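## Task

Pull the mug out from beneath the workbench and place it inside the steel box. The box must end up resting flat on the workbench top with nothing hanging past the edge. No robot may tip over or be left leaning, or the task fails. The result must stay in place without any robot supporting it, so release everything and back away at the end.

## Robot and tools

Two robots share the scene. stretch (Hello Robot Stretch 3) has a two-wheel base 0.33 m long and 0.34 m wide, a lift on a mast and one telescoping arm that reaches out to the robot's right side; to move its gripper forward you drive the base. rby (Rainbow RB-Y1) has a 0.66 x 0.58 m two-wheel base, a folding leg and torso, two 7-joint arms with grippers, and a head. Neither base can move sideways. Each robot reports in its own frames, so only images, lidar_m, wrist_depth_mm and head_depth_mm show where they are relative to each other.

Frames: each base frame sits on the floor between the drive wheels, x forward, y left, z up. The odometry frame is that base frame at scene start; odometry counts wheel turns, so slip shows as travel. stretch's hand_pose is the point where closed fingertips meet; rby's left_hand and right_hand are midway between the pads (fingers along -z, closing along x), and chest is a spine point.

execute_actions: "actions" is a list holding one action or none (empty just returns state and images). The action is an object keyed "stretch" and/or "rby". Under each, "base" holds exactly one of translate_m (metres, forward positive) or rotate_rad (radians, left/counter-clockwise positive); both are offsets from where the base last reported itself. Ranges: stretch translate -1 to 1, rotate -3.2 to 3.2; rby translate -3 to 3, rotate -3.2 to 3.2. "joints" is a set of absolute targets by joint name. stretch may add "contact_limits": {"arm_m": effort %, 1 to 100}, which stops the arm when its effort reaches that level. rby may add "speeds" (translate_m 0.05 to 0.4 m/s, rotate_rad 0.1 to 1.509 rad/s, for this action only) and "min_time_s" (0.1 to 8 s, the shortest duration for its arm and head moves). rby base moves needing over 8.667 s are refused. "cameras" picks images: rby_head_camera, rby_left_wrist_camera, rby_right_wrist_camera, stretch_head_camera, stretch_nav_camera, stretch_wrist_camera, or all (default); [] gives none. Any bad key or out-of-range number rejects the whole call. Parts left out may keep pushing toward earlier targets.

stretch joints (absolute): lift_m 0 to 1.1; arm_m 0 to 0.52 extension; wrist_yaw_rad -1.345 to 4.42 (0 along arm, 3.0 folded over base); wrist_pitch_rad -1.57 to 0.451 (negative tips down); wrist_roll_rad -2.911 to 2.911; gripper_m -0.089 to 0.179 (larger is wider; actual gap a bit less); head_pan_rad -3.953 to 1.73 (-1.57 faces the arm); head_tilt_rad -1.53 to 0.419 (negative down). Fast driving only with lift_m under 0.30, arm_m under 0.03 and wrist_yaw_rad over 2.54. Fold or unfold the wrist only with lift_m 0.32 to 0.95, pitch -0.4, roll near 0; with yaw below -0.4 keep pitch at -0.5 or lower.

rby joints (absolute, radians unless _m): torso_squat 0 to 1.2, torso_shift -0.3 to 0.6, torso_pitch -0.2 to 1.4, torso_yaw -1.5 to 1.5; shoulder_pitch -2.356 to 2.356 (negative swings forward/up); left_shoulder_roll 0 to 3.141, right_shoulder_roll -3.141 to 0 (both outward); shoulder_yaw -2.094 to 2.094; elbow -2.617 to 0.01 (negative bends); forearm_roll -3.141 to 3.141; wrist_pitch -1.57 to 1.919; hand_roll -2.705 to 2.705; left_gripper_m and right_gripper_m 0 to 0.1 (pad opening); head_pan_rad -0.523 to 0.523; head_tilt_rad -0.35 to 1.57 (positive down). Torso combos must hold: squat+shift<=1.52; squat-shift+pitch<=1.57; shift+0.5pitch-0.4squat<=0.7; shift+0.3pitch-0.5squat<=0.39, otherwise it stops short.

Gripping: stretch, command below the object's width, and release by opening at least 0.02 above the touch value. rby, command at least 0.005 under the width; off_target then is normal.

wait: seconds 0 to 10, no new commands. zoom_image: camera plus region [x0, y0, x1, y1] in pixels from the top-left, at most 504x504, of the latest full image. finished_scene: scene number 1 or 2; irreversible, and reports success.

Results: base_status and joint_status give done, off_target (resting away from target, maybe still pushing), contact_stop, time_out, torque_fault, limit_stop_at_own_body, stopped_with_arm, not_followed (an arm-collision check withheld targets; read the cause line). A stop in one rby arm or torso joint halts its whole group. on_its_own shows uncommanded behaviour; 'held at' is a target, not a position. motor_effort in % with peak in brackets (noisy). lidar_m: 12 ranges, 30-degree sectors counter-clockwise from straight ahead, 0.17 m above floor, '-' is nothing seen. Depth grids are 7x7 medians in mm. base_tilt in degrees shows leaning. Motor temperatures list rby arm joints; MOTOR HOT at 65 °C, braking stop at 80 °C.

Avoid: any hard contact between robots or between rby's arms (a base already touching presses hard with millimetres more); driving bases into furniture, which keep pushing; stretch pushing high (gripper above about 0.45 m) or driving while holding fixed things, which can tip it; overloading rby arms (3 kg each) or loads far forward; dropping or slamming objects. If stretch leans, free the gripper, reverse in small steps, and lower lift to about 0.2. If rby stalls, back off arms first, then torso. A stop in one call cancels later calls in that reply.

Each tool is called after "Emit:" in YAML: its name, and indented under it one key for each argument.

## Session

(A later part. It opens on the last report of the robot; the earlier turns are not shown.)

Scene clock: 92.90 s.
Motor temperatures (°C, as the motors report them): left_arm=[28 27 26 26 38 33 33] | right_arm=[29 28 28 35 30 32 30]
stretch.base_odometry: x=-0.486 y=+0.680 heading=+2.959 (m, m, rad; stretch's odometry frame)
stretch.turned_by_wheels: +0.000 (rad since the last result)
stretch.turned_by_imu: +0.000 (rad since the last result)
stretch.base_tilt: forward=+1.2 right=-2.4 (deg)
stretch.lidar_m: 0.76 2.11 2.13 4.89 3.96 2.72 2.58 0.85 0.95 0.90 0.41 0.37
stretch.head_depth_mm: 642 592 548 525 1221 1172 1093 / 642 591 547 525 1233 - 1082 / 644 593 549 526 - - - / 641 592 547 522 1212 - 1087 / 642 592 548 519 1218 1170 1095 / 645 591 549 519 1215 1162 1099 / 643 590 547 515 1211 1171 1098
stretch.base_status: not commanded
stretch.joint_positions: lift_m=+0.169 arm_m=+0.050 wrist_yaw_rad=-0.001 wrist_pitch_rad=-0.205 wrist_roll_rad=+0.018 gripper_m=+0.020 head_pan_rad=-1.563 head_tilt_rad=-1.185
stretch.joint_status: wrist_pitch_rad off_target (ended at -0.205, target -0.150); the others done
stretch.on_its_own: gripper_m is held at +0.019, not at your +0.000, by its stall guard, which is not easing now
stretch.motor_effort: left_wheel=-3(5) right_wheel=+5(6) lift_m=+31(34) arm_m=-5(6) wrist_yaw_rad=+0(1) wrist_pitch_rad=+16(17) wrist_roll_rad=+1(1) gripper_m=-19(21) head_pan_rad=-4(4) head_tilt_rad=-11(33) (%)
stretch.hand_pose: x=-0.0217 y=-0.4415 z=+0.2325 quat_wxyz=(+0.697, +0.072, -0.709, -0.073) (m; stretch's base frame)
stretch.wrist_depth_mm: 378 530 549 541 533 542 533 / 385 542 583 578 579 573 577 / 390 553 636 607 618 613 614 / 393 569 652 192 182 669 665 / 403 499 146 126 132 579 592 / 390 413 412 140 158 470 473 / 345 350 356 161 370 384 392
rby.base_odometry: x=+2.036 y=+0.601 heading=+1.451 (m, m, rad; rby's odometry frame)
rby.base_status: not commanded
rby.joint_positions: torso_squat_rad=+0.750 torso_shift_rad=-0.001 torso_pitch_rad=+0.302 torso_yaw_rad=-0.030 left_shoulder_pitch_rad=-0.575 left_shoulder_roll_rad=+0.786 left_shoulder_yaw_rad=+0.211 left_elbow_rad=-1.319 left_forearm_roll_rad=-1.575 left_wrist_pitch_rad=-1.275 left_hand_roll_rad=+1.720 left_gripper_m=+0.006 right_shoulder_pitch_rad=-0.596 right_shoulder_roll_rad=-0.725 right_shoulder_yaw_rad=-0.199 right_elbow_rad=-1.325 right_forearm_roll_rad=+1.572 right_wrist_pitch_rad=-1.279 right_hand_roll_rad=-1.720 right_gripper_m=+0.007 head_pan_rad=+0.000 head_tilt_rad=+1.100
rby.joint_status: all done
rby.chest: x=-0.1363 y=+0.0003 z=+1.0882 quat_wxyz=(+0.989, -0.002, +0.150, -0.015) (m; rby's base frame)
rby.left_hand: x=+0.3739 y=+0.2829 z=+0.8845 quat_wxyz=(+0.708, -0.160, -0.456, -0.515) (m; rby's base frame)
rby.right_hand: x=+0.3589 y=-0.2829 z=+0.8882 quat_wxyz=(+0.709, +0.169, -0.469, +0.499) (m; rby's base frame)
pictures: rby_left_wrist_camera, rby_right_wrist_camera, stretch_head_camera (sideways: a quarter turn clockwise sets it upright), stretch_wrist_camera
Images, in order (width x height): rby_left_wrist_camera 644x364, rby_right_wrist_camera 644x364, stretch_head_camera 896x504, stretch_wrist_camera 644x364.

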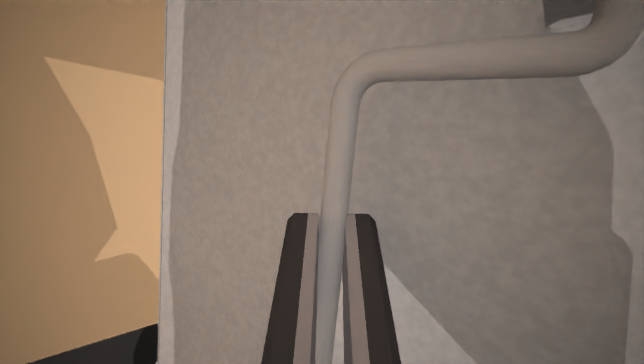

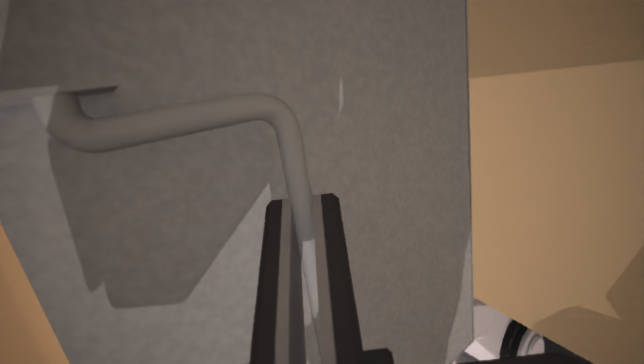

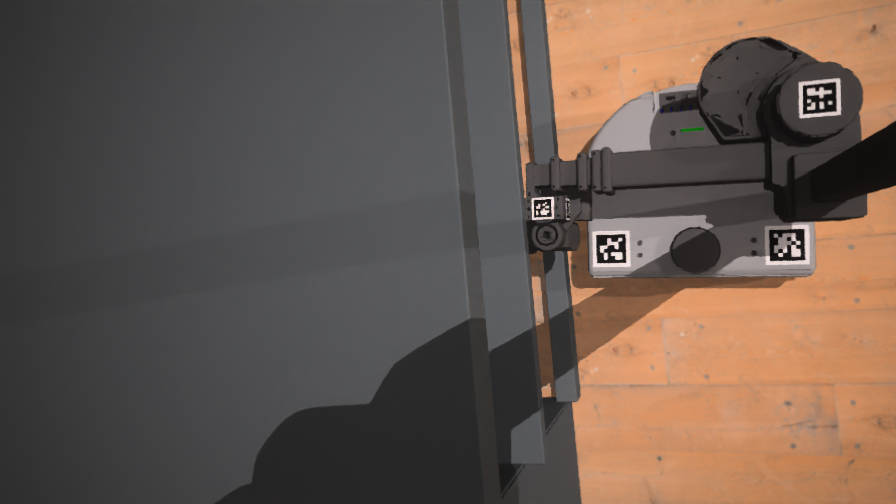

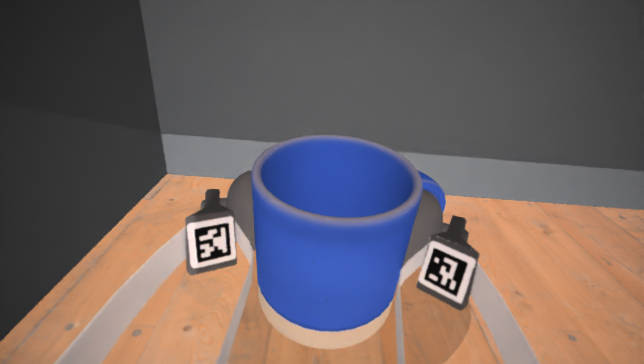

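Emit:
execute_actions:
  actions:
    - {"stretch":{"base":{"rotate_rad":-0.22},"joints":{"arm_m":0.0,"gripper_m":0.022}},"rby":{"base":{"translate_m":-0.9},"speeds":{"translate_m":0.3},"joints":{"torso_squat_rad":0.0,"head_tilt_rad":0.6}}}
  cameras: ["rby_head_camera","stretch_nav_camera"]

Emit:
execute_actions:
  actions:
    - {"stretch":{"base":{"translate_m":-0.45}},"rby":{"base":{"rotate_rad":-1.65},"speeds":{"rotate_rad":0.7},"joints":{"head_tilt_rad":-0.1}}}
  cameras: ["rby_head_camera","stretch_nav_camera","stretch_head_camera"]

Scene clock: 98.70 s.
Motor temperatures (°C, as the motors report them): left_arm=[28 27 26 27 38 33 33] | right_arm=[29 28 28 35 30 32 30]
stretch.base_odometry: x=-0.486 y=+0.680 heading=+2.739 (m, m, rad; stretch's odometry frame)
stretch.turned_by_wheels: -0.220 (rad since the last result)
stretch.turned_by_imu: -0.219 (rad since the last result)
stretch.base_tilt: forward=+1.1 right=-2.4 (deg)
stretch.lidar_m: 0.47 2.06 2.22 1.73 1.91 3.05 2.57 0.85 0.99 0.90 0.57 0.37
stretch.head_depth_mm: 641 591 549 904 1248 1176 1087 / 643 592 547 889 1236 - - / 643 591 547 554 1246 - - / 642 592 549 525 1215 - 1098 / 643 592 547 521 1204 1170 1100 / 643 592 548 512 1181 1172 1108 / 643 590 549 509 835 1170 1098
stretch.base_status: done
stretch.joint_positions: lift_m=+0.169 arm_m=+0.000 wrist_yaw_rad=+0.000 wrist_pitch_rad=-0.203 wrist_roll_rad=+0.018 gripper_m=+0.023 head_pan_rad=-1.563 head_tilt_rad=-1.186
stretch.joint_status: all done
stretch.motor_effort: left_wheel=+3(10) right_wheel=-5(12) lift_m=+30(31) arm_m=-3(6) wrist_yaw_rad=-1(1) wrist_pitch_rad=+15(15) wrist_roll_rad=+0(0) gripper_m=-18(15) head_pan_rad=-4(4) head_tilt_rad=-10(10) (%)
stretch.hand_pose: x=-0.0216 y=-0.3914 z=+0.2329 quat_wxyz=(+0.697, +0.071, -0.709, -0.073) (m; stretch's base frame)
stretch.wrist_depth_mm: 534 564 581 622 650 691 707 / 567 591 627 661 699 742 720 / 586 641 672 691 756 806 759 / 590 654 672 193 181 783 717 / 495 516 146 125 131 584 599 / 405 418 415 140 159 467 485 / 350 354 357 161 374 386 393
rby.base_odometry: x=+1.928 y=-0.293 heading=+1.451 (m, m, rad; rby's odometry frame)
rby.base_status: done
rby.joint_positions: torso_squat_rad=+0.000 torso_shift_rad=-0.001 torso_pitch_rad=+0.302 torso_yaw_rad=-0.030 left_shoulder_pitch_rad=-0.575 left_shoulder_roll_rad=+0.786 left_shoulder_yaw_rad=+0.211 left_elbow_rad=-1.319 left_forearm_roll_rad=-1.575 left_wrist_pitch_rad=-1.275 left_hand_roll_rad=+1.720 left_gripper_m=+0.006 right_shoulder_pitch_rad=-0.596 right_shoulder_roll_rad=-0.725 right_shoulder_yaw_rad=-0.199 right_elbow_rad=-1.325 right_forearm_roll_rad=+1.572 right_wrist_pitch_rad=-1.279 right_hand_roll_rad=-1.720 right_gripper_m=+0.007 head_pan_rad=+0.000 head_tilt_rad=+0.600
rby.joint_status: all done
rby.chest: x=-0.1364 y=+0.0004 z=+1.2759 quat_wxyz=(+0.989, -0.002, +0.150, -0.015) (m; rby's base frame)
rby.left_hand: x=+0.3737 y=+0.2830 z=+1.0721 quat_wxyz=(+0.708, -0.160, -0.456, -0.515) (m; rby's base frame)
rby.right_hand: x=+0.3587 y=-0.2828 z=+1.0757 quat_wxyz=(+0.709, +0.169, -0.469, +0.499) (m; rby's base frame)
pictures: rby_head_camera, stretch_nav_camera (sideways: a quarter turn counterclockwise sets it upright)
Images, in order (width x height): rby_head_camera 896x504, stretch_nav_camera 672x504.

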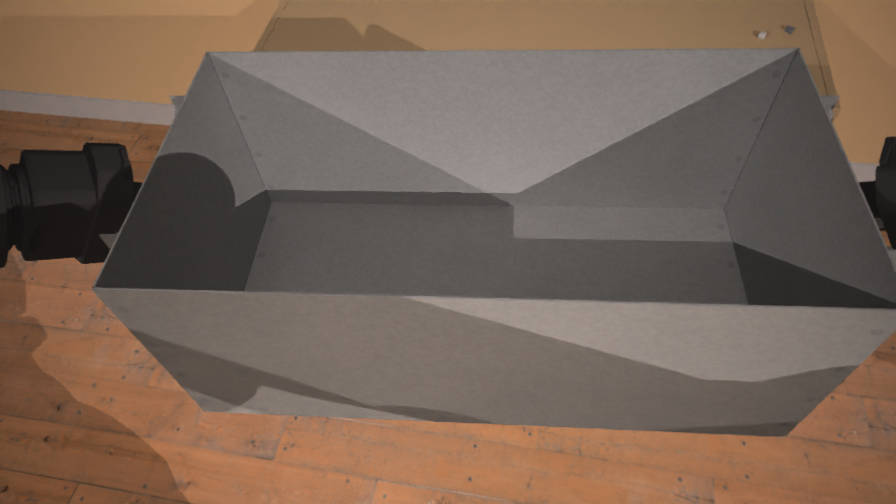

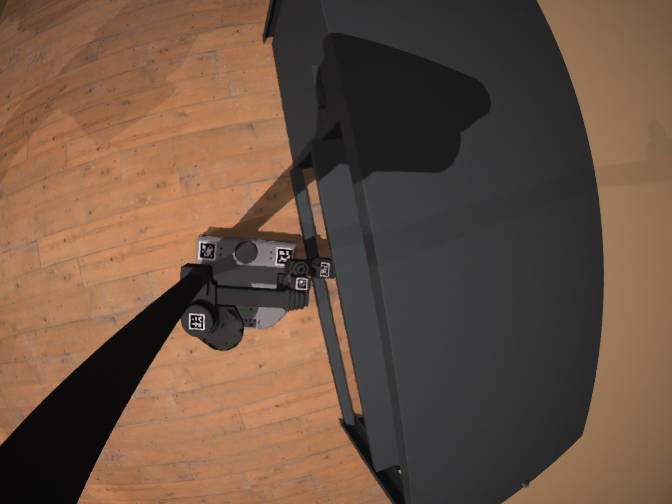

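Scene clock: 104.30 s.
Motor temperatures (°C, as the motors report them): left_arm=[29 27 26 27 39 33 33] | right_arm=[29 28 28 35 31 32 30]
stretch.base_odometry: x=-0.072 y=+0.504 heading=+2.740 (m, m, rad; stretch's odometry frame)
stretch.turned_by_wheels: +0.000 (rad since the last result)
stretch.turned_by_imu: +0.001 (rad since the last result)
stretch.base_tilt: forward=+1.2 right=-2.3 (deg)
stretch.lidar_m: 0.80 2.50 2.10 1.92 4.54 2.54 2.13 2.15 0.52 0.83 1.03 0.82
stretch.head_depth_mm: 642 592 881 1325 1245 1180 1089 / 641 593 930 1283 1253 - - / 644 592 921 1292 1260 - - / 641 592 574 1103 1253 - 1091 / 643 592 564 911 1242 1172 1103 / 644 593 554 901 1224 1164 1106 / 645 592 548 882 1223 1169 1104
stretch.base_status: done
stretch.joint_positions: lift_m=+0.169 arm_m=+0.000 wrist_yaw_rad=+0.000 wrist_pitch_rad=-0.203 wrist_roll_rad=+0.018 gripper_m=+0.023 head_pan_rad=-1.563 head_tilt_rad=-1.186
stretch.joint_status: not commanded
stretch.motor_effort: left_wheel=+4(6) right_wheel=-4(10) lift_m=+30(31) arm_m=-3(3) wrist_yaw_rad=+0(1) wrist_pitch_rad=+15(15) wrist_roll_rad=+0(0) gripper_m=-18(18) head_pan_rad=-4(4) head_tilt_rad=-10(9) (%)
stretch.hand_pose: x=-0.0216 y=-0.3914 z=+0.2329 quat_wxyz=(+0.697, +0.071, -0.709, -0.073) (m; stretch's base frame)
stretch.wrist_depth_mm: 638 657 688 741 686 439 318 / 677 715 751 788 685 441 319 / 728 772 808 812 701 445 325 / 632 649 662 193 181 446 326 / 492 505 146 126 131 451 327 / 405 420 412 140 158 426 315 / 347 350 359 161 373 382 315
rby.base_odometry: x=+1.928 y=-0.293 heading=-0.198 (m, m, rad; rby's odometry frame)
rby.base_status: done
rby.joint_positions: torso_squat_rad=+0.000 torso_shift_rad=-0.001 torso_pitch_rad=+0.302 torso_yaw_rad=-0.030 left_shoulder_pitch_rad=-0.575 left_shoulder_roll_rad=+0.786 left_shoulder_yaw_rad=+0.211 left_elbow_rad=-1.319 left_forearm_roll_rad=-1.575 left_wrist_pitch_rad=-1.275 left_hand_roll_rad=+1.720 left_gripper_m=+0.006 right_shoulder_pitch_rad=-0.596 right_shoulder_roll_rad=-0.725 right_shoulder_yaw_rad=-0.199 right_elbow_rad=-1.325 right_forearm_roll_rad=+1.572 right_wrist_pitch_rad=-1.279 right_hand_roll_rad=-1.720 right_gripper_m=+0.007 head_pan_rad=+0.000 head_tilt_rad=-0.100
rby.joint_status: all done
rby.chest: x=-0.1363 y=+0.0004 z=+1.2759 quat_wxyz=(+0.989, -0.002, +0.150, -0.015) (m; rby's base frame)
rby.left_hand: x=+0.3738 y=+0.2830 z=+1.0721 quat_wxyz=(+0.708, -0.160, -0.456, -0.515) (m; rby's base frame)
rby.right_hand: x=+0.3588 y=-0.2828 z=+1.0757 quat_wxyz=(+0.709, +0.169, -0.469, +0.499) (m; rby's base frame)
pictures: rby_head_camera, stretch_head_camera (sideways: a quarter turn clockwise sets it upright), stretch_nav_camera (sideways: a quarter turn counterclockwise sets it upright)
Images, in order (width x height): rby_head_camera 896x504, stretch_head_camera 896x504, stretch_nav_camera 672x504.

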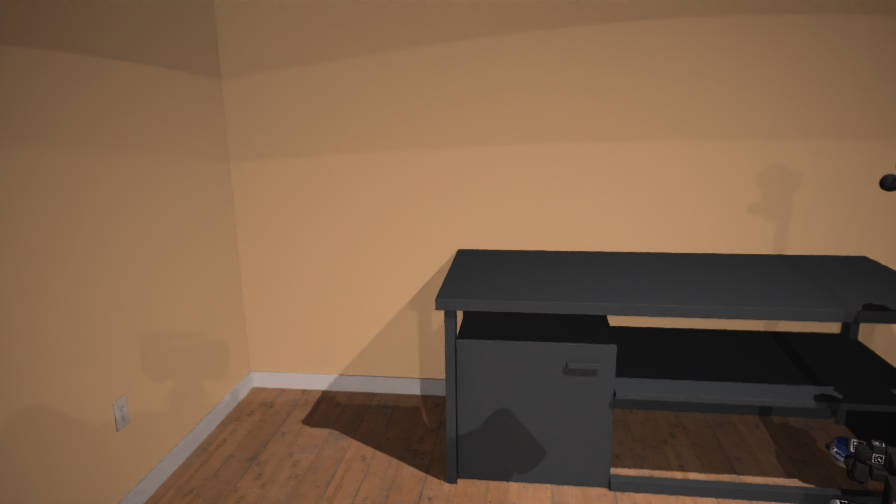

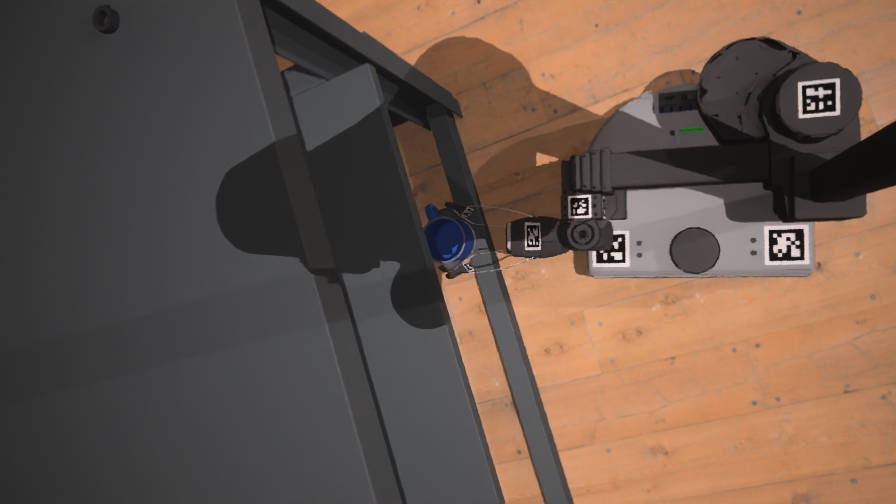

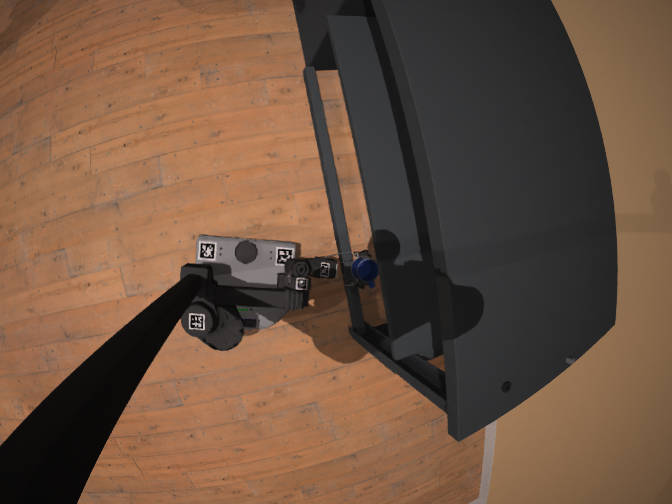

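Emit:
execute_actions:
  actions:
    - {"stretch":{"base":{"rotate_rad":0.25},"joints":{"wrist_yaw_rad":1.5}},"rby":{"base":{"rotate_rad":-0.2},"speeds":{"rotate_rad":0.5}}}
  cameras: []

Emit:
execute_actions:
  actions:
    - {"stretch":{"base":{"translate_m":-0.38},"joints":{"lift_m":0.5,"head_pan_rad":0,"head_tilt_rad":-0.6}},"rby":{"base":{"translate_m":1.25},"joints":{"head_tilt_rad":0.0}}}
  cameras: ["rby_head_camera","stretch_nav_camera"]

Scene clock: 107.63 s.
Motor temperatures (°C, as the motors report them): left_arm=[29 27 26 27 39 33 33] | right_arm=[29 28 28 35 31 32 30]
stretch.base_odometry: x=-0.072 y=+0.504 heading=+2.989 (m, m, rad; stretch's odometry frame)
stretch.turned_by_wheels: +0.250 (rad since the last result)
stretch.turned_by_imu: +0.247 (rad since the last result)
stretch.base_tilt: forward=+1.0 right=-2.4 (deg)
stretch.lidar_m: 1.27 2.50 1.96 4.76 3.18 2.24 2.13 0.52 0.57 1.03 1.03 0.80
stretch.head_depth_mm: 642 592 569 1177 1239 1171 1094 / 643 592 566 1257 1243 - - / 642 591 565 1252 1269 - - / 643 594 565 1244 1257 - 1090 / 644 593 567 1250 1241 1174 1102 / 644 592 563 913 1230 1162 1100 / 643 592 559 914 1241 1161 1104
stretch.base_status: done
stretch.joint_positions: lift_m=+0.169 arm_m=+0.000 wrist_yaw_rad=+1.498 wrist_pitch_rad=-0.203 wrist_roll_rad=+0.018 gripper_m=+0.023 head_pan_rad=-1.563 head_tilt_rad=-1.186
stretch.joint_status: all done
stretch.motor_effort: left_wheel=-3(8) right_wheel=+4(11) lift_m=+30(31) arm_m=-3(3) wrist_yaw_rad=+1(6) wrist_pitch_rad=+15(15) wrist_roll_rad=+0(0) gripper_m=-19(19) head_pan_rad=-4(4) head_tilt_rad=-9(9) (%)
stretch.hand_pose: x=+0.2241 y=-0.1632 z=+0.2329 quat_wxyz=(+0.560, +0.535, -0.471, +0.422) (m; stretch's base frame)
stretch.wrist_depth_mm: - - - - 708 573 570 / - - - - 693 616 613 / 855 901 959 - 681 651 666 / 622 645 666 193 182 706 713 / 484 508 146 126 132 575 603 / 407 421 415 140 159 469 474 / 347 353 359 160 375 369 396
rby.base_odometry: x=+1.928 y=-0.293 heading=-0.398 (m, m, rad; rby's odometry frame)
rby.base_status: done
rby.joint_positions: torso_squat_rad=+0.000 torso_shift_rad=-0.001 torso_pitch_rad=+0.302 torso_yaw_rad=-0.030 left_shoulder_pitch_rad=-0.575 left_shoulder_roll_rad=+0.786 left_shoulder_yaw_rad=+0.211 left_elbow_rad=-1.319 left_forearm_roll_rad=-1.575 left_wrist_pitch_rad=-1.275 left_hand_roll_rad=+1.720 left_gripper_m=+0.006 right_shoulder_pitch_rad=-0.596 right_shoulder_roll_rad=-0.725 right_shoulder_yaw_rad=-0.199 right_elbow_rad=-1.324 right_forearm_roll_rad=+1.572 right_wrist_pitch_rad=-1.279 right_hand_roll_rad=-1.720 right_gripper_m=+0.007 head_pan_rad=+0.000 head_tilt_rad=-0.100
rby.joint_status: not commanded
rby.chest: x=-0.1363 y=+0.0004 z=+1.2759 quat_wxyz=(+0.989, -0.002, +0.150, -0.015) (m; rby's base frame)
rby.left_hand: x=+0.3738 y=+0.2829 z=+1.0721 quat_wxyz=(+0.708, -0.160, -0.456, -0.515) (m; rby's base frame)
rby.right_hand: x=+0.3588 y=-0.2828 z=+1.0757 quat_wxyz=(+0.709, +0.169, -0.469, +0.499) (m; rby's base frame)
pictures: none
No camera images: the call's "cameras" was empty. Leave "cameras" out to get every camera's image.

Scene clock: 112.37 s.
Motor temperatures (°C, as the motors report them): left_arm=[29 27 26 27 39 33 33] | right_arm=[30 28 28 35 31 32 30]
stretch.base_odometry: x=+0.304 y=+0.446 heading=+2.989 (m, m, rad; stretch's odometry frame)
stretch.turned_by_wheels: +0.000 (rad since the last result)
stretch.turned_by_imu: +0.000 (rad since the last result)
stretch.base_tilt: forward=+1.1 right=-2.5 (deg)
stretch.lidar_m: 1.32 1.12 1.53 4.76 2.61 1.84 1.75 1.63 1.16 0.35 1.07 1.15
stretch.head_depth_mm: 2394 2382 1095 921 1140 1289 1155 / 2458 2575 1294 1436 1550 1365 1185 / 2421 2645 2676 1985 1660 1375 1180 / 2405 2706 2813 2094 1659 1381 1182 / 2375 2629 2767 2097 1653 1377 1185 / 1245 919 2700 2074 1673 1394 1196 / 1254 848 2652 2130 1597 1402 1191
stretch.base_status: done
stretch.joint_positions: lift_m=+0.499 arm_m=+0.000 wrist_yaw_rad=+1.498 wrist_pitch_rad=-0.203 wrist_roll_rad=+0.018 gripper_m=+0.023 head_pan_rad=-0.007 head_tilt_rad=-0.606
stretch.joint_status: all done
stretch.motor_effort: left_wheel=-3(10) right_wheel=+5(5) lift_m=+31(30) arm_m=-3(3) wrist_yaw_rad=+1(1) wrist_pitch_rad=+15(15) wrist_roll_rad=+1(0) gripper_m=-18(20) head_pan_rad=+4(50) head_tilt_rad=+4(45) (%)
stretch.hand_pose: x=+0.2241 y=-0.1632 z=+0.5628 quat_wxyz=(+0.560, +0.535, -0.471, +0.422) (m; stretch's base frame)
stretch.wrist_depth_mm: - - - - - - - / - - - - - 970 980 / - - - - 848 841 904 / - - - 192 181 554 571 / - - 146 126 131 413 424 / 846 842 851 140 159 335 337 / 703 714 721 161 748 724 278
rby.base_odometry: x=+3.081 y=-0.777 heading=-0.398 (m, m, rad; rby's odometry frame)
rby.base_status: done
rby.joint_positions: torso_squat_rad=+0.000 torso_shift_rad=+0.000 torso_pitch_rad=+0.302 torso_yaw_rad=-0.030 left_shoulder_pitch_rad=-0.575 left_shoulder_roll_rad=+0.786 left_shoulder_yaw_rad=+0.211 left_elbow_rad=-1.319 left_forearm_roll_rad=-1.575 left_wrist_pitch_rad=-1.275 left_hand_roll_rad=+1.720 left_gripper_m=+0.006 right_shoulder_pitch_rad=-0.596 right_shoulder_roll_rad=-0.725 right_shoulder_yaw_rad=-0.199 right_elbow_rad=-1.324 right_forearm_roll_rad=+1.572 right_wrist_pitch_rad=-1.279 right_hand_roll_rad=-1.720 right_gripper_m=+0.007 head_pan_rad=+0.000 head_tilt_rad=+0.000
rby.joint_status: all done
rby.chest: x=-0.1362 y=+0.0004 z=+1.2759 quat_wxyz=(+0.988, -0.002, +0.151, -0.015) (m; rby's base frame)
rby.left_hand: x=+0.3739 y=+0.2829 z=+1.0719 quat_wxyz=(+0.708, -0.160, -0.456, -0.515) (m; rby's base frame)
rby.right_hand: x=+0.3589 y=-0.2828 z=+1.0756 quat_wxyz=(+0.709, +0.169, -0.469, +0.499) (m; rby's base frame)
pictures: rby_head_camera, stretch_nav_camera (sideways: a quarter turn counterclockwise sets it upright)
Images, in order (width x height): rby_head_camera 896x504, stretch_nav_camera 672x504.

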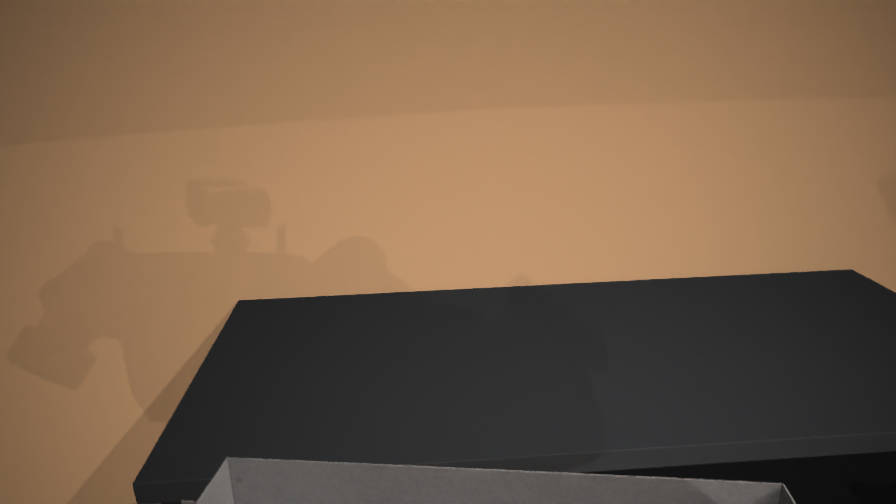

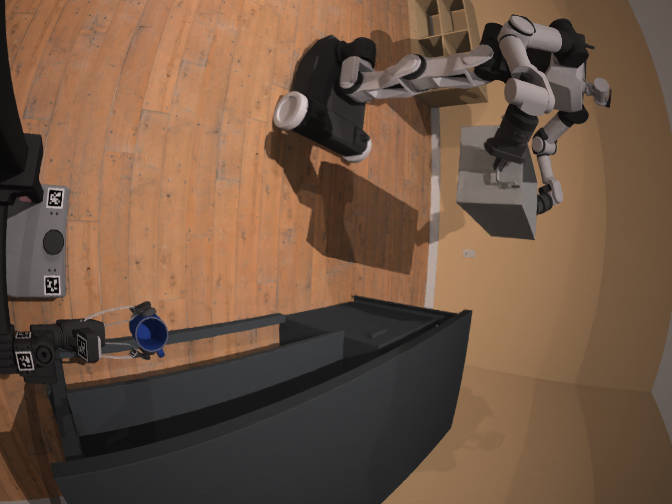

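Emit:
execute_actions:
  actions:
    - {"stretch":{"joints":{"lift_m":0.8,"wrist_pitch_rad":-0.1}},"rby":{"base":{"rotate_rad":0.2},"speeds":{"rotate_rad":0.5},"joints":{"head_tilt_rad":0.15}}}
  cameras: ["rby_head_camera","stretch_nav_camera"]

Emit:
execute_actions:
  actions:
    - {"stretch":{"joints":{"lift_m":1.097}},"rby":{"base":{"translate_m":0.5},"speeds":{"translate_m":0.3},"joints":{"head_tilt_rad":0.5}}}
  cameras: ["rby_head_camera","stretch_nav_camera","rby_left_wrist_camera"]

Scene clock: 117.67 s.
Motor temperatures (°C, as the motors report them): left_arm=[29 27 26 27 39 33 33] | right_arm=[30 28 28 36 32 32 30]
stretch.base_odometry: x=+0.304 y=+0.446 heading=+2.989 (m, m, rad; stretch's odometry frame)
stretch.turned_by_wheels: +0.000 (rad since the last result)
stretch.turned_by_imu: -0.001 (rad since the last result)
stretch.base_tilt: forward=+1.2 right=-2.5 (deg)
stretch.lidar_m: 1.32 1.11 1.40 4.76 2.61 1.84 1.75 1.64 1.16 0.35 1.07 1.15
stretch.head_depth_mm: 2423 2424 1087 913 1141 1236 417 / 2447 2572 1290 1427 1545 1364 1181 / 2375 2652 2661 2000 1662 1390 1179 / 2395 2686 2785 2091 1664 1378 1183 / 2374 2606 2791 2084 1672 1382 1181 / 1299 937 2821 2072 1676 1389 1193 / 1285 899 2808 2099 1578 1396 1192
stretch.base_status: not commanded
stretch.joint_positions: lift_m=+0.799 arm_m=+0.000 wrist_yaw_rad=+1.498 wrist_pitch_rad=-0.155 wrist_roll_rad=+0.018 gripper_m=+0.023 head_pan_rad=-0.007 head_tilt_rad=-0.606
stretch.joint_status: wrist_pitch_rad off_target (ended at -0.155, target -0.100); the others done
stretch.motor_effort: left_wheel=-4(3) right_wheel=+5(5) lift_m=+31(34) arm_m=-2(3) wrist_yaw_rad=+1(2) wrist_pitch_rad=+16(18) wrist_roll_rad=+0(1) gripper_m=-19(19) head_pan_rad=+4(4) head_tilt_rad=+5(5) (%)
stretch.hand_pose: x=+0.2274 y=-0.1634 z=+0.8747 quat_wxyz=(+0.550, +0.524, -0.484, +0.435) (m; stretch's base frame)
stretch.wrist_depth_mm: - - - - - - - / - - - - - - - / - - - - 722 758 842 / - - - 193 181 466 496 / - - 146 125 131 341 352 / - - - 140 158 274 273 / - - - 161 684 614 222
rby.base_odometry: x=+3.081 y=-0.777 heading=-0.198 (m, m, rad; rby's odometry frame)
rby.base_status: done
rby.joint_positions: torso_squat_rad=+0.000 torso_shift_rad=+0.000 torso_pitch_rad=+0.302 torso_yaw_rad=-0.030 left_shoulder_pitch_rad=-0.575 left_shoulder_roll_rad=+0.786 left_shoulder_yaw_rad=+0.211 left_elbow_rad=-1.319 left_forearm_roll_rad=-1.575 left_wrist_pitch_rad=-1.275 left_hand_roll_rad=+1.720 left_gripper_m=+0.006 right_shoulder_pitch_rad=-0.596 right_shoulder_roll_rad=-0.725 right_shoulder_yaw_rad=-0.199 right_elbow_rad=-1.324 right_forearm_roll_rad=+1.572 right_wrist_pitch_rad=-1.279 right_hand_roll_rad=-1.720 right_gripper_m=+0.007 head_pan_rad=+0.000 head_tilt_rad=+0.150
rby.joint_status: all done
rby.chest: x=-0.1362 y=+0.0004 z=+1.2759 quat_wxyz=(+0.988, -0.002, +0.151, -0.015) (m; rby's base frame)
rby.left_hand: x=+0.3739 y=+0.2829 z=+1.0719 quat_wxyz=(+0.708, -0.160, -0.456, -0.515) (m; rby's base frame)
rby.right_hand: x=+0.3589 y=-0.2828 z=+1.0756 quat_wxyz=(+0.709, +0.169, -0.469, +0.499) (m; rby's base frame)
pictures: rby_head_camera, stretch_nav_camera (sideways: a quarter turn counterclockwise sets it upright)
Images, in order (width x height): rby_head_camera 896x504, stretch_nav_camera 672x504.

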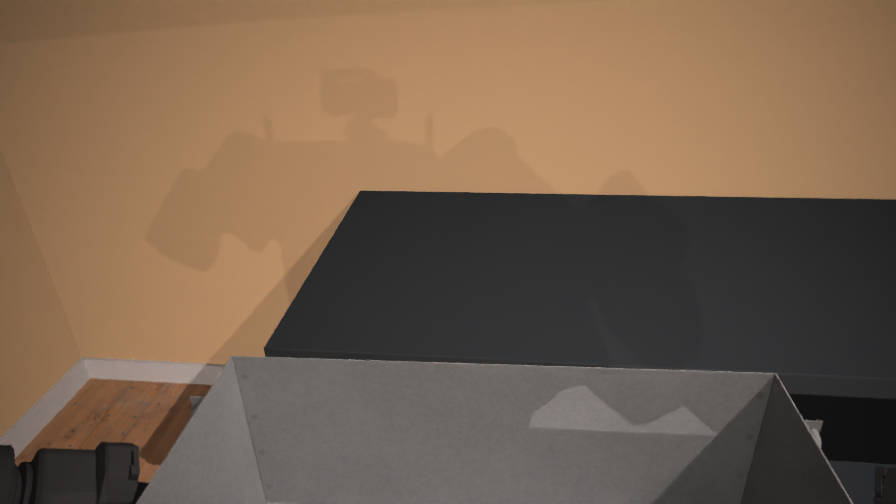

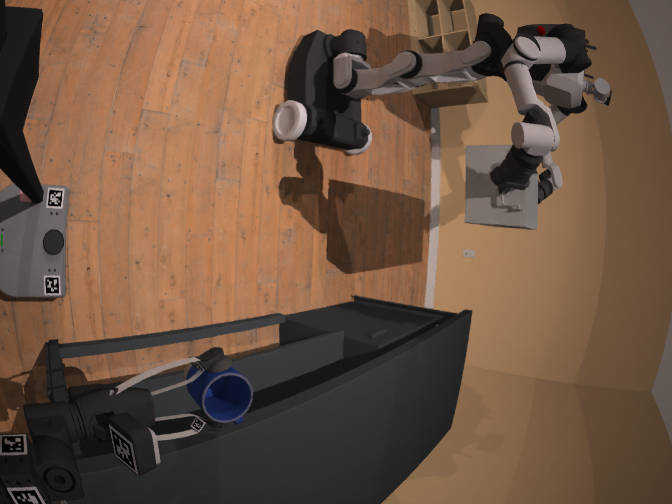

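Scene clock: 121.20 s.
Motor temperatures (°C, as the motors report them): left_arm=[29 27 26 27 39 33 33] | right_arm=[30 28 28 36 32 32 30]
stretch.base_odometry: x=+0.304 y=+0.446 heading=+2.989 (m, m, rad; stretch's odometry frame)
stretch.turned_by_wheels: +0.000 (rad since the last result)
stretch.turned_by_imu: +0.000 (rad since the last result)
stretch.base_tilt: forward=+1.2 right=-2.3 (deg)
stretch.lidar_m: 1.02 1.09 3.57 4.77 2.62 1.84 1.75 1.63 1.16 0.35 1.07 1.15
stretch.head_depth_mm: 2340 1356 1103 912 1145 1284 1155 / 716 996 1293 1445 1535 1367 1190 / 712 999 2671 1989 1656 1376 1176 / 726 2719 2799 2089 1626 1377 1184 / 720 2678 2816 1764 1477 1378 1189 / 701 2552 2594 1475 1513 1384 1186 / 952 1098 1264 1573 1506 1401 1189
stretch.base_status: not commanded
stretch.joint_positions: lift_m=+1.096 arm_m=+0.000 wrist_yaw_rad=+1.498 wrist_pitch_rad=-0.155 wrist_roll_rad=+0.018 gripper_m=+0.023 head_pan_rad=-0.007 head_tilt_rad=-0.606
stretch.joint_status: all done
stretch.motor_effort: left_wheel=-4(4) right_wheel=+5(5) lift_m=+31(31) arm_m=-3(2) wrist_yaw_rad=+2(2) wrist_pitch_rad=+16(16) wrist_roll_rad=+0(0) gripper_m=-20(17) head_pan_rad=+4(4) head_tilt_rad=+5(5) (%)
stretch.hand_pose: x=+0.2274 y=-0.1634 z=+1.1718 quat_wxyz=(+0.550, +0.524, -0.484, +0.435) (m; stretch's base frame)
stretch.wrist_depth_mm: - - - - - - - / - - 769 816 - - - / - - - - - - - / - - - 193 181 - - / - - 146 126 131 931 952 / - - - 140 158 733 739 / - - - 161 599 590 600
rby.base_odometry: x=+3.571 y=-0.875 heading=-0.198 (m, m, rad; rby's odometry frame)
rby.base_status: done
rby.joint_positions: torso_squat_rad=+0.000 torso_shift_rad=+0.000 torso_pitch_rad=+0.302 torso_yaw_rad=-0.030 left_shoulder_pitch_rad=-0.575 left_shoulder_roll_rad=+0.786 left_shoulder_yaw_rad=+0.211 left_elbow_rad=-1.319 left_forearm_roll_rad=-1.575 left_wrist_pitch_rad=-1.275 left_hand_roll_rad=+1.720 left_gripper_m=+0.006 right_shoulder_pitch_rad=-0.596 right_shoulder_roll_rad=-0.725 right_shoulder_yaw_rad=-0.199 right_elbow_rad=-1.324 right_forearm_roll_rad=+1.572 right_wrist_pitch_rad=-1.279 right_hand_roll_rad=-1.720 right_gripper_m=+0.007 head_pan_rad=+0.000 head_tilt_rad=+0.500
rby.joint_status: all done
rby.chest: x=-0.1362 y=+0.0004 z=+1.2759 quat_wxyz=(+0.988, -0.002, +0.151, -0.015) (m; rby's base frame)
rby.left_hand: x=+0.3739 y=+0.2829 z=+1.0719 quat_wxyz=(+0.708, -0.160, -0.456, -0.515) (m; rby's base frame)
rby.right_hand: x=+0.3589 y=-0.2828 z=+1.0756 quat_wxyz=(+0.709, +0.169, -0.469, +0.499) (m; rby's base frame)
pictures: rby_head_camera, rby_left_wrist_camera, stretch_nav_camera (sideways: a quarter turn counterclockwise sets it upright)
Images, in order (width x height): rby_head_camera 896x504, rby_left_wrist_camera 644x364, stretch_nav_camera 672x504.

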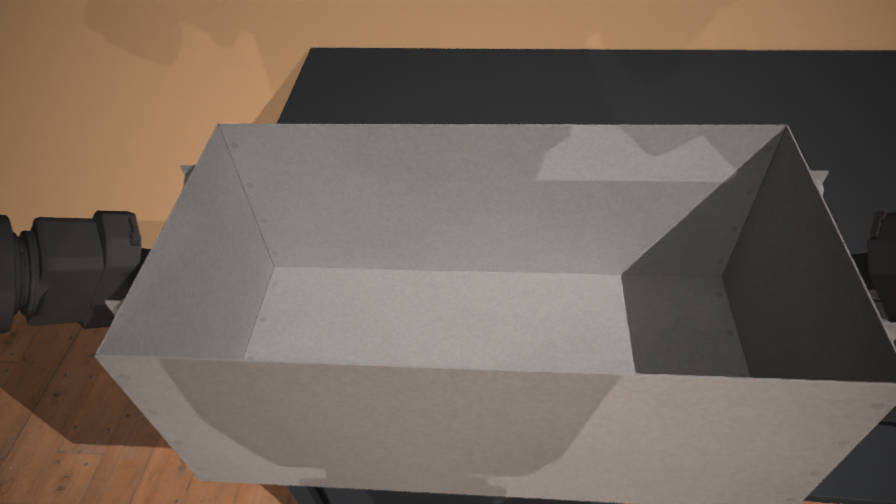

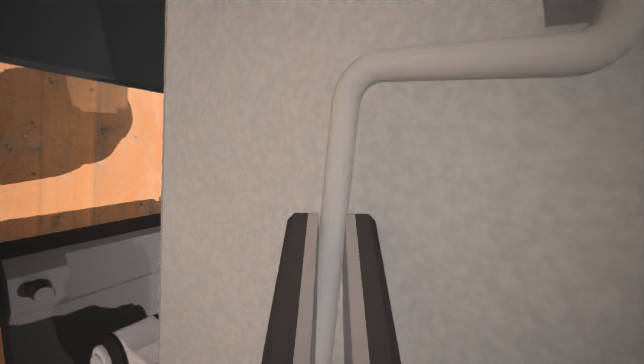

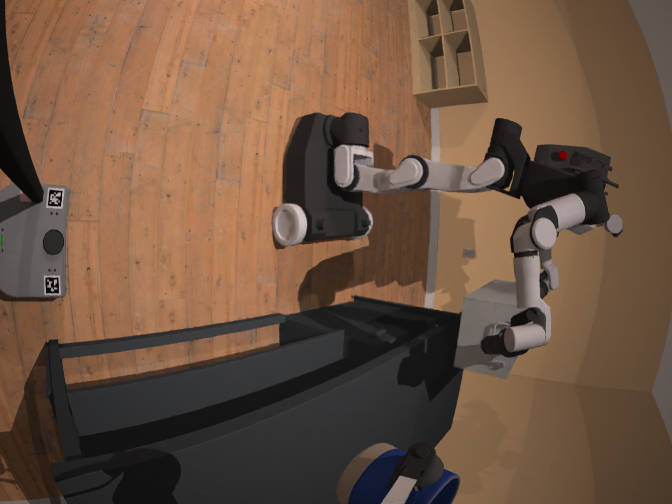

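Emit:
execute_actions:
  actions:
    - {"rby":{"base":{"rotate_rad":-0.75},"speeds":{"rotate_rad":0.7}}}
  cameras: ["stretch_nav_camera"]

Emit:
execute_actions:
  actions:
    - {"rby":{"base":{"translate_m":0.3},"speeds":{"translate_m":0.25}}}
  cameras: ["stretch_nav_camera"]

Emit:
execute_actions:
  actions:
    - {"rby":{"base":{"rotate_rad":0.75},"speeds":{"rotate_rad":0.7},"joints":{"head_tilt_rad":0.6}}}
  cameras: ["stretch_nav_camera","rby_head_camera","rby_left_wrist_camera"]

Scene clock: 125.90 s.
Motor temperatures (°C, as the motors report them): left_arm=[29 27 26 27 40 33 33] | right_arm=[30 28 28 36 32 32 30]
stretch.base_odometry: x=+0.304 y=+0.446 heading=+2.989 (m, m, rad; stretch's odometry frame)
stretch.turned_by_wheels: +0.000 (rad since the last result)
stretch.turned_by_imu: -0.001 (rad since the last result)
stretch.base_tilt: forward=+1.1 right=-2.3 (deg)
stretch.lidar_m: 1.06 1.08 3.52 4.76 2.62 1.84 1.75 1.64 1.16 0.35 1.07 1.15
stretch.head_depth_mm: 2374 1374 1097 919 1136 1281 1156 / 1132 900 1290 1430 1537 1366 1181 / 1234 766 1866 1996 1667 1372 1179 / 1244 766 2559 1938 1659 1376 1179 / 2337 734 2664 1810 1563 1380 1188 / 1041 1251 1428 1611 1537 1383 1191 / 627 1266 2692 1769 1670 1401 1183
stretch.base_status: not commanded
stretch.joint_positions: lift_m=+1.096 arm_m=+0.000 wrist_yaw_rad=+1.498 wrist_pitch_rad=-0.155 wrist_roll_rad=+0.018 gripper_m=+0.023 head_pan_rad=-0.007 head_tilt_rad=-0.606
stretch.joint_status: not commanded
stretch.motor_effort: left_wheel=-3(4) right_wheel=+5(5) lift_m=+31(31) arm_m=-3(3) wrist_yaw_rad=+1(2) wrist_pitch_rad=+16(15) wrist_roll_rad=+0(0) gripper_m=-18(19) head_pan_rad=+4(4) head_tilt_rad=+4(3) (%)
stretch.hand_pose: x=+0.2274 y=-0.1634 z=+1.1718 quat_wxyz=(+0.550, +0.524, -0.484, +0.435) (m; stretch's base frame)
stretch.wrist_depth_mm: - 855 - - - - - / - 735 823 - - - - / - - 879 739 - - - / - - - 193 181 - - / - - 147 125 131 915 941 / - - - 139 158 719 749 / - - - 160 589 584 602
rby.base_odometry: x=+3.571 y=-0.875 heading=-0.948 (m, m, rad; rby's odometry frame)
rby.base_status: done
rby.joint_positions: torso_squat_rad=+0.000 torso_shift_rad=+0.000 torso_pitch_rad=+0.302 torso_yaw_rad=-0.030 left_shoulder_pitch_rad=-0.575 left_shoulder_roll_rad=+0.786 left_shoulder_yaw_rad=+0.211 left_elbow_rad=-1.319 left_forearm_roll_rad=-1.575 left_wrist_pitch_rad=-1.275 left_hand_roll_rad=+1.720 left_gripper_m=+0.006 right_shoulder_pitch_rad=-0.596 right_shoulder_roll_rad=-0.725 right_shoulder_yaw_rad=-0.199 right_elbow_rad=-1.324 right_forearm_roll_rad=+1.572 right_wrist_pitch_rad=-1.279 right_hand_roll_rad=-1.720 right_gripper_m=+0.007 head_pan_rad=+0.000 head_tilt_rad=+0.500
rby.joint_status: not commanded
rby.chest: x=-0.1362 y=+0.0004 z=+1.2759 quat_wxyz=(+0.988, -0.002, +0.151, -0.015) (m; rby's base frame)
rby.left_hand: x=+0.3739 y=+0.2829 z=+1.0719 quat_wxyz=(+0.708, -0.160, -0.456, -0.515) (m; rby's base frame)
rby.right_hand: x=+0.3589 y=-0.2828 z=+1.0756 quat_wxyz=(+0.709, +0.169, -0.469, +0.499) (m; rby's base frame)
pictures: stretch_nav_camera (sideways: a quarter turn counterclockwise sets it upright)
Images, in order (width x height): stretch_nav_camera 672x504.

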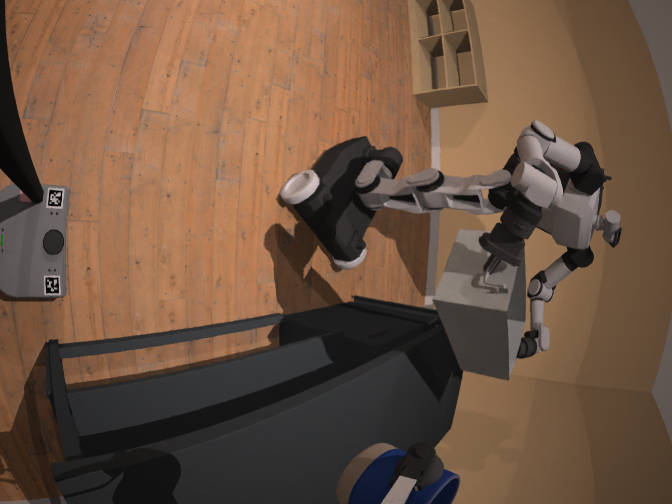

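Scene clock: 130.70 s.
Motor temperatures (°C, as the motors report them): left_arm=[29 27 26 27 40 33 33] | right_arm=[30 28 28 36 32 32 30]
stretch.base_odometry: x=+0.304 y=+0.446 heading=+2.989 (m, m, rad; stretch's odometry frame)
stretch.turned_by_wheels: +0.000 (rad since the last result)
stretch.turned_by_imu: -0.001 (rad since the last result)
stretch.base_tilt: forward=+1.1 right=-2.6 (deg)
stretch.lidar_m: 0.85 1.17 3.54 4.76 2.61 1.83 1.75 1.63 1.16 0.35 1.07 1.15
stretch.head_depth_mm: 1137 625 704 920 1136 1270 1157 / 1140 558 759 1431 1542 1355 1186 / 521 525 2650 2017 1557 1384 1177 / 489 504 2534 1681 1407 1354 1187 / 843 1072 1251 1456 1494 1389 1181 / 653 2643 2795 1698 1592 1390 1196 / 663 2599 2796 2095 1677 1386 1194
stretch.base_status: not commanded
stretch.joint_positions: lift_m=+1.096 arm_m=+0.000 wrist_yaw_rad=+1.498 wrist_pitch_rad=-0.155 wrist_roll_rad=+0.018 gripper_m=+0.023 head_pan_rad=-0.007 head_tilt_rad=-0.606
stretch.joint_status: not commanded
stretch.motor_effort: left_wheel=-3(4) right_wheel=+5(5) lift_m=+31(31) arm_m=-3(3) wrist_yaw_rad=+1(2) wrist_pitch_rad=+16(15) wrist_roll_rad=+0(1) gripper_m=-19(18) head_pan_rad=+5(4) head_tilt_rad=+4(4) (%)
stretch.hand_pose: x=+0.2274 y=-0.1634 z=+1.1718 quat_wxyz=(+0.550, +0.524, -0.484, +0.435) (m; stretch's base frame)
stretch.wrist_depth_mm: - - 733 - - - - / - - 494 - - - - / - - - 527 629 - - / - - - 193 181 - - / - - 146 125 132 927 923 / - - - 140 158 729 743 / - - - 161 594 587 605
rby.base_odometry: x=+3.743 y=-1.115 heading=-0.931 (m, m, rad; rby's odometry frame)
rby.base_status: translate_m time_out (by the wheels' count: +0.295 of +0.300)
rby.joint_positions: torso_squat_rad=+0.000 torso_shift_rad=+0.000 torso_pitch_rad=+0.302 torso_yaw_rad=-0.030 left_shoulder_pitch_rad=-0.575 left_shoulder_roll_rad=+0.786 left_shoulder_yaw_rad=+0.211 left_elbow_rad=-1.319 left_forearm_roll_rad=-1.575 left_wrist_pitch_rad=-1.275 left_hand_roll_rad=+1.720 left_gripper_m=+0.006 right_shoulder_pitch_rad=-0.596 right_shoulder_roll_rad=-0.725 right_shoulder_yaw_rad=-0.199 right_elbow_rad=-1.324 right_forearm_roll_rad=+1.572 right_wrist_pitch_rad=-1.279 right_hand_roll_rad=-1.720 right_gripper_m=+0.007 head_pan_rad=+0.000 head_tilt_rad=+0.500
rby.joint_status: not commanded
rby.chest: x=-0.1362 y=+0.0004 z=+1.2759 quat_wxyz=(+0.988, -0.002, +0.150, -0.015) (m; rby's base frame)
rby.left_hand: x=+0.3738 y=+0.2829 z=+1.0720 quat_wxyz=(+0.708, -0.160, -0.456, -0.515) (m; rby's base frame)
rby.right_hand: x=+0.3588 y=-0.2828 z=+1.0756 quat_wxyz=(+0.709, +0.169, -0.469, +0.499) (m; rby's base frame)
pictures: stretch_nav_camera (sideways: a quarter turn counterclockwise sets it upright)
Images, in order (width x height): stretch_nav_camera 672x504.

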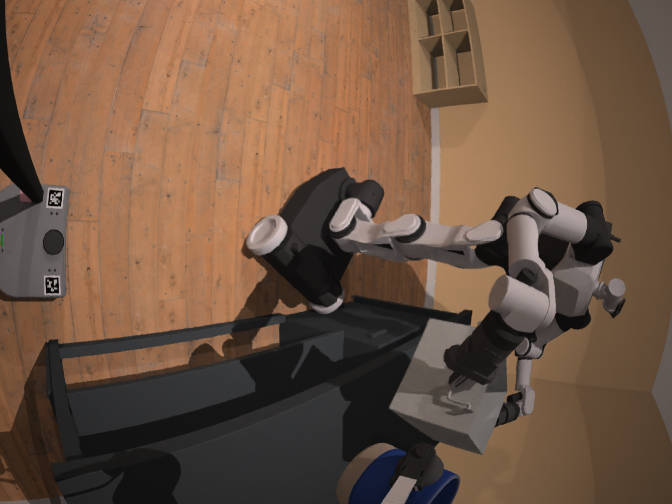

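not run: a stop came earlier in this reply.


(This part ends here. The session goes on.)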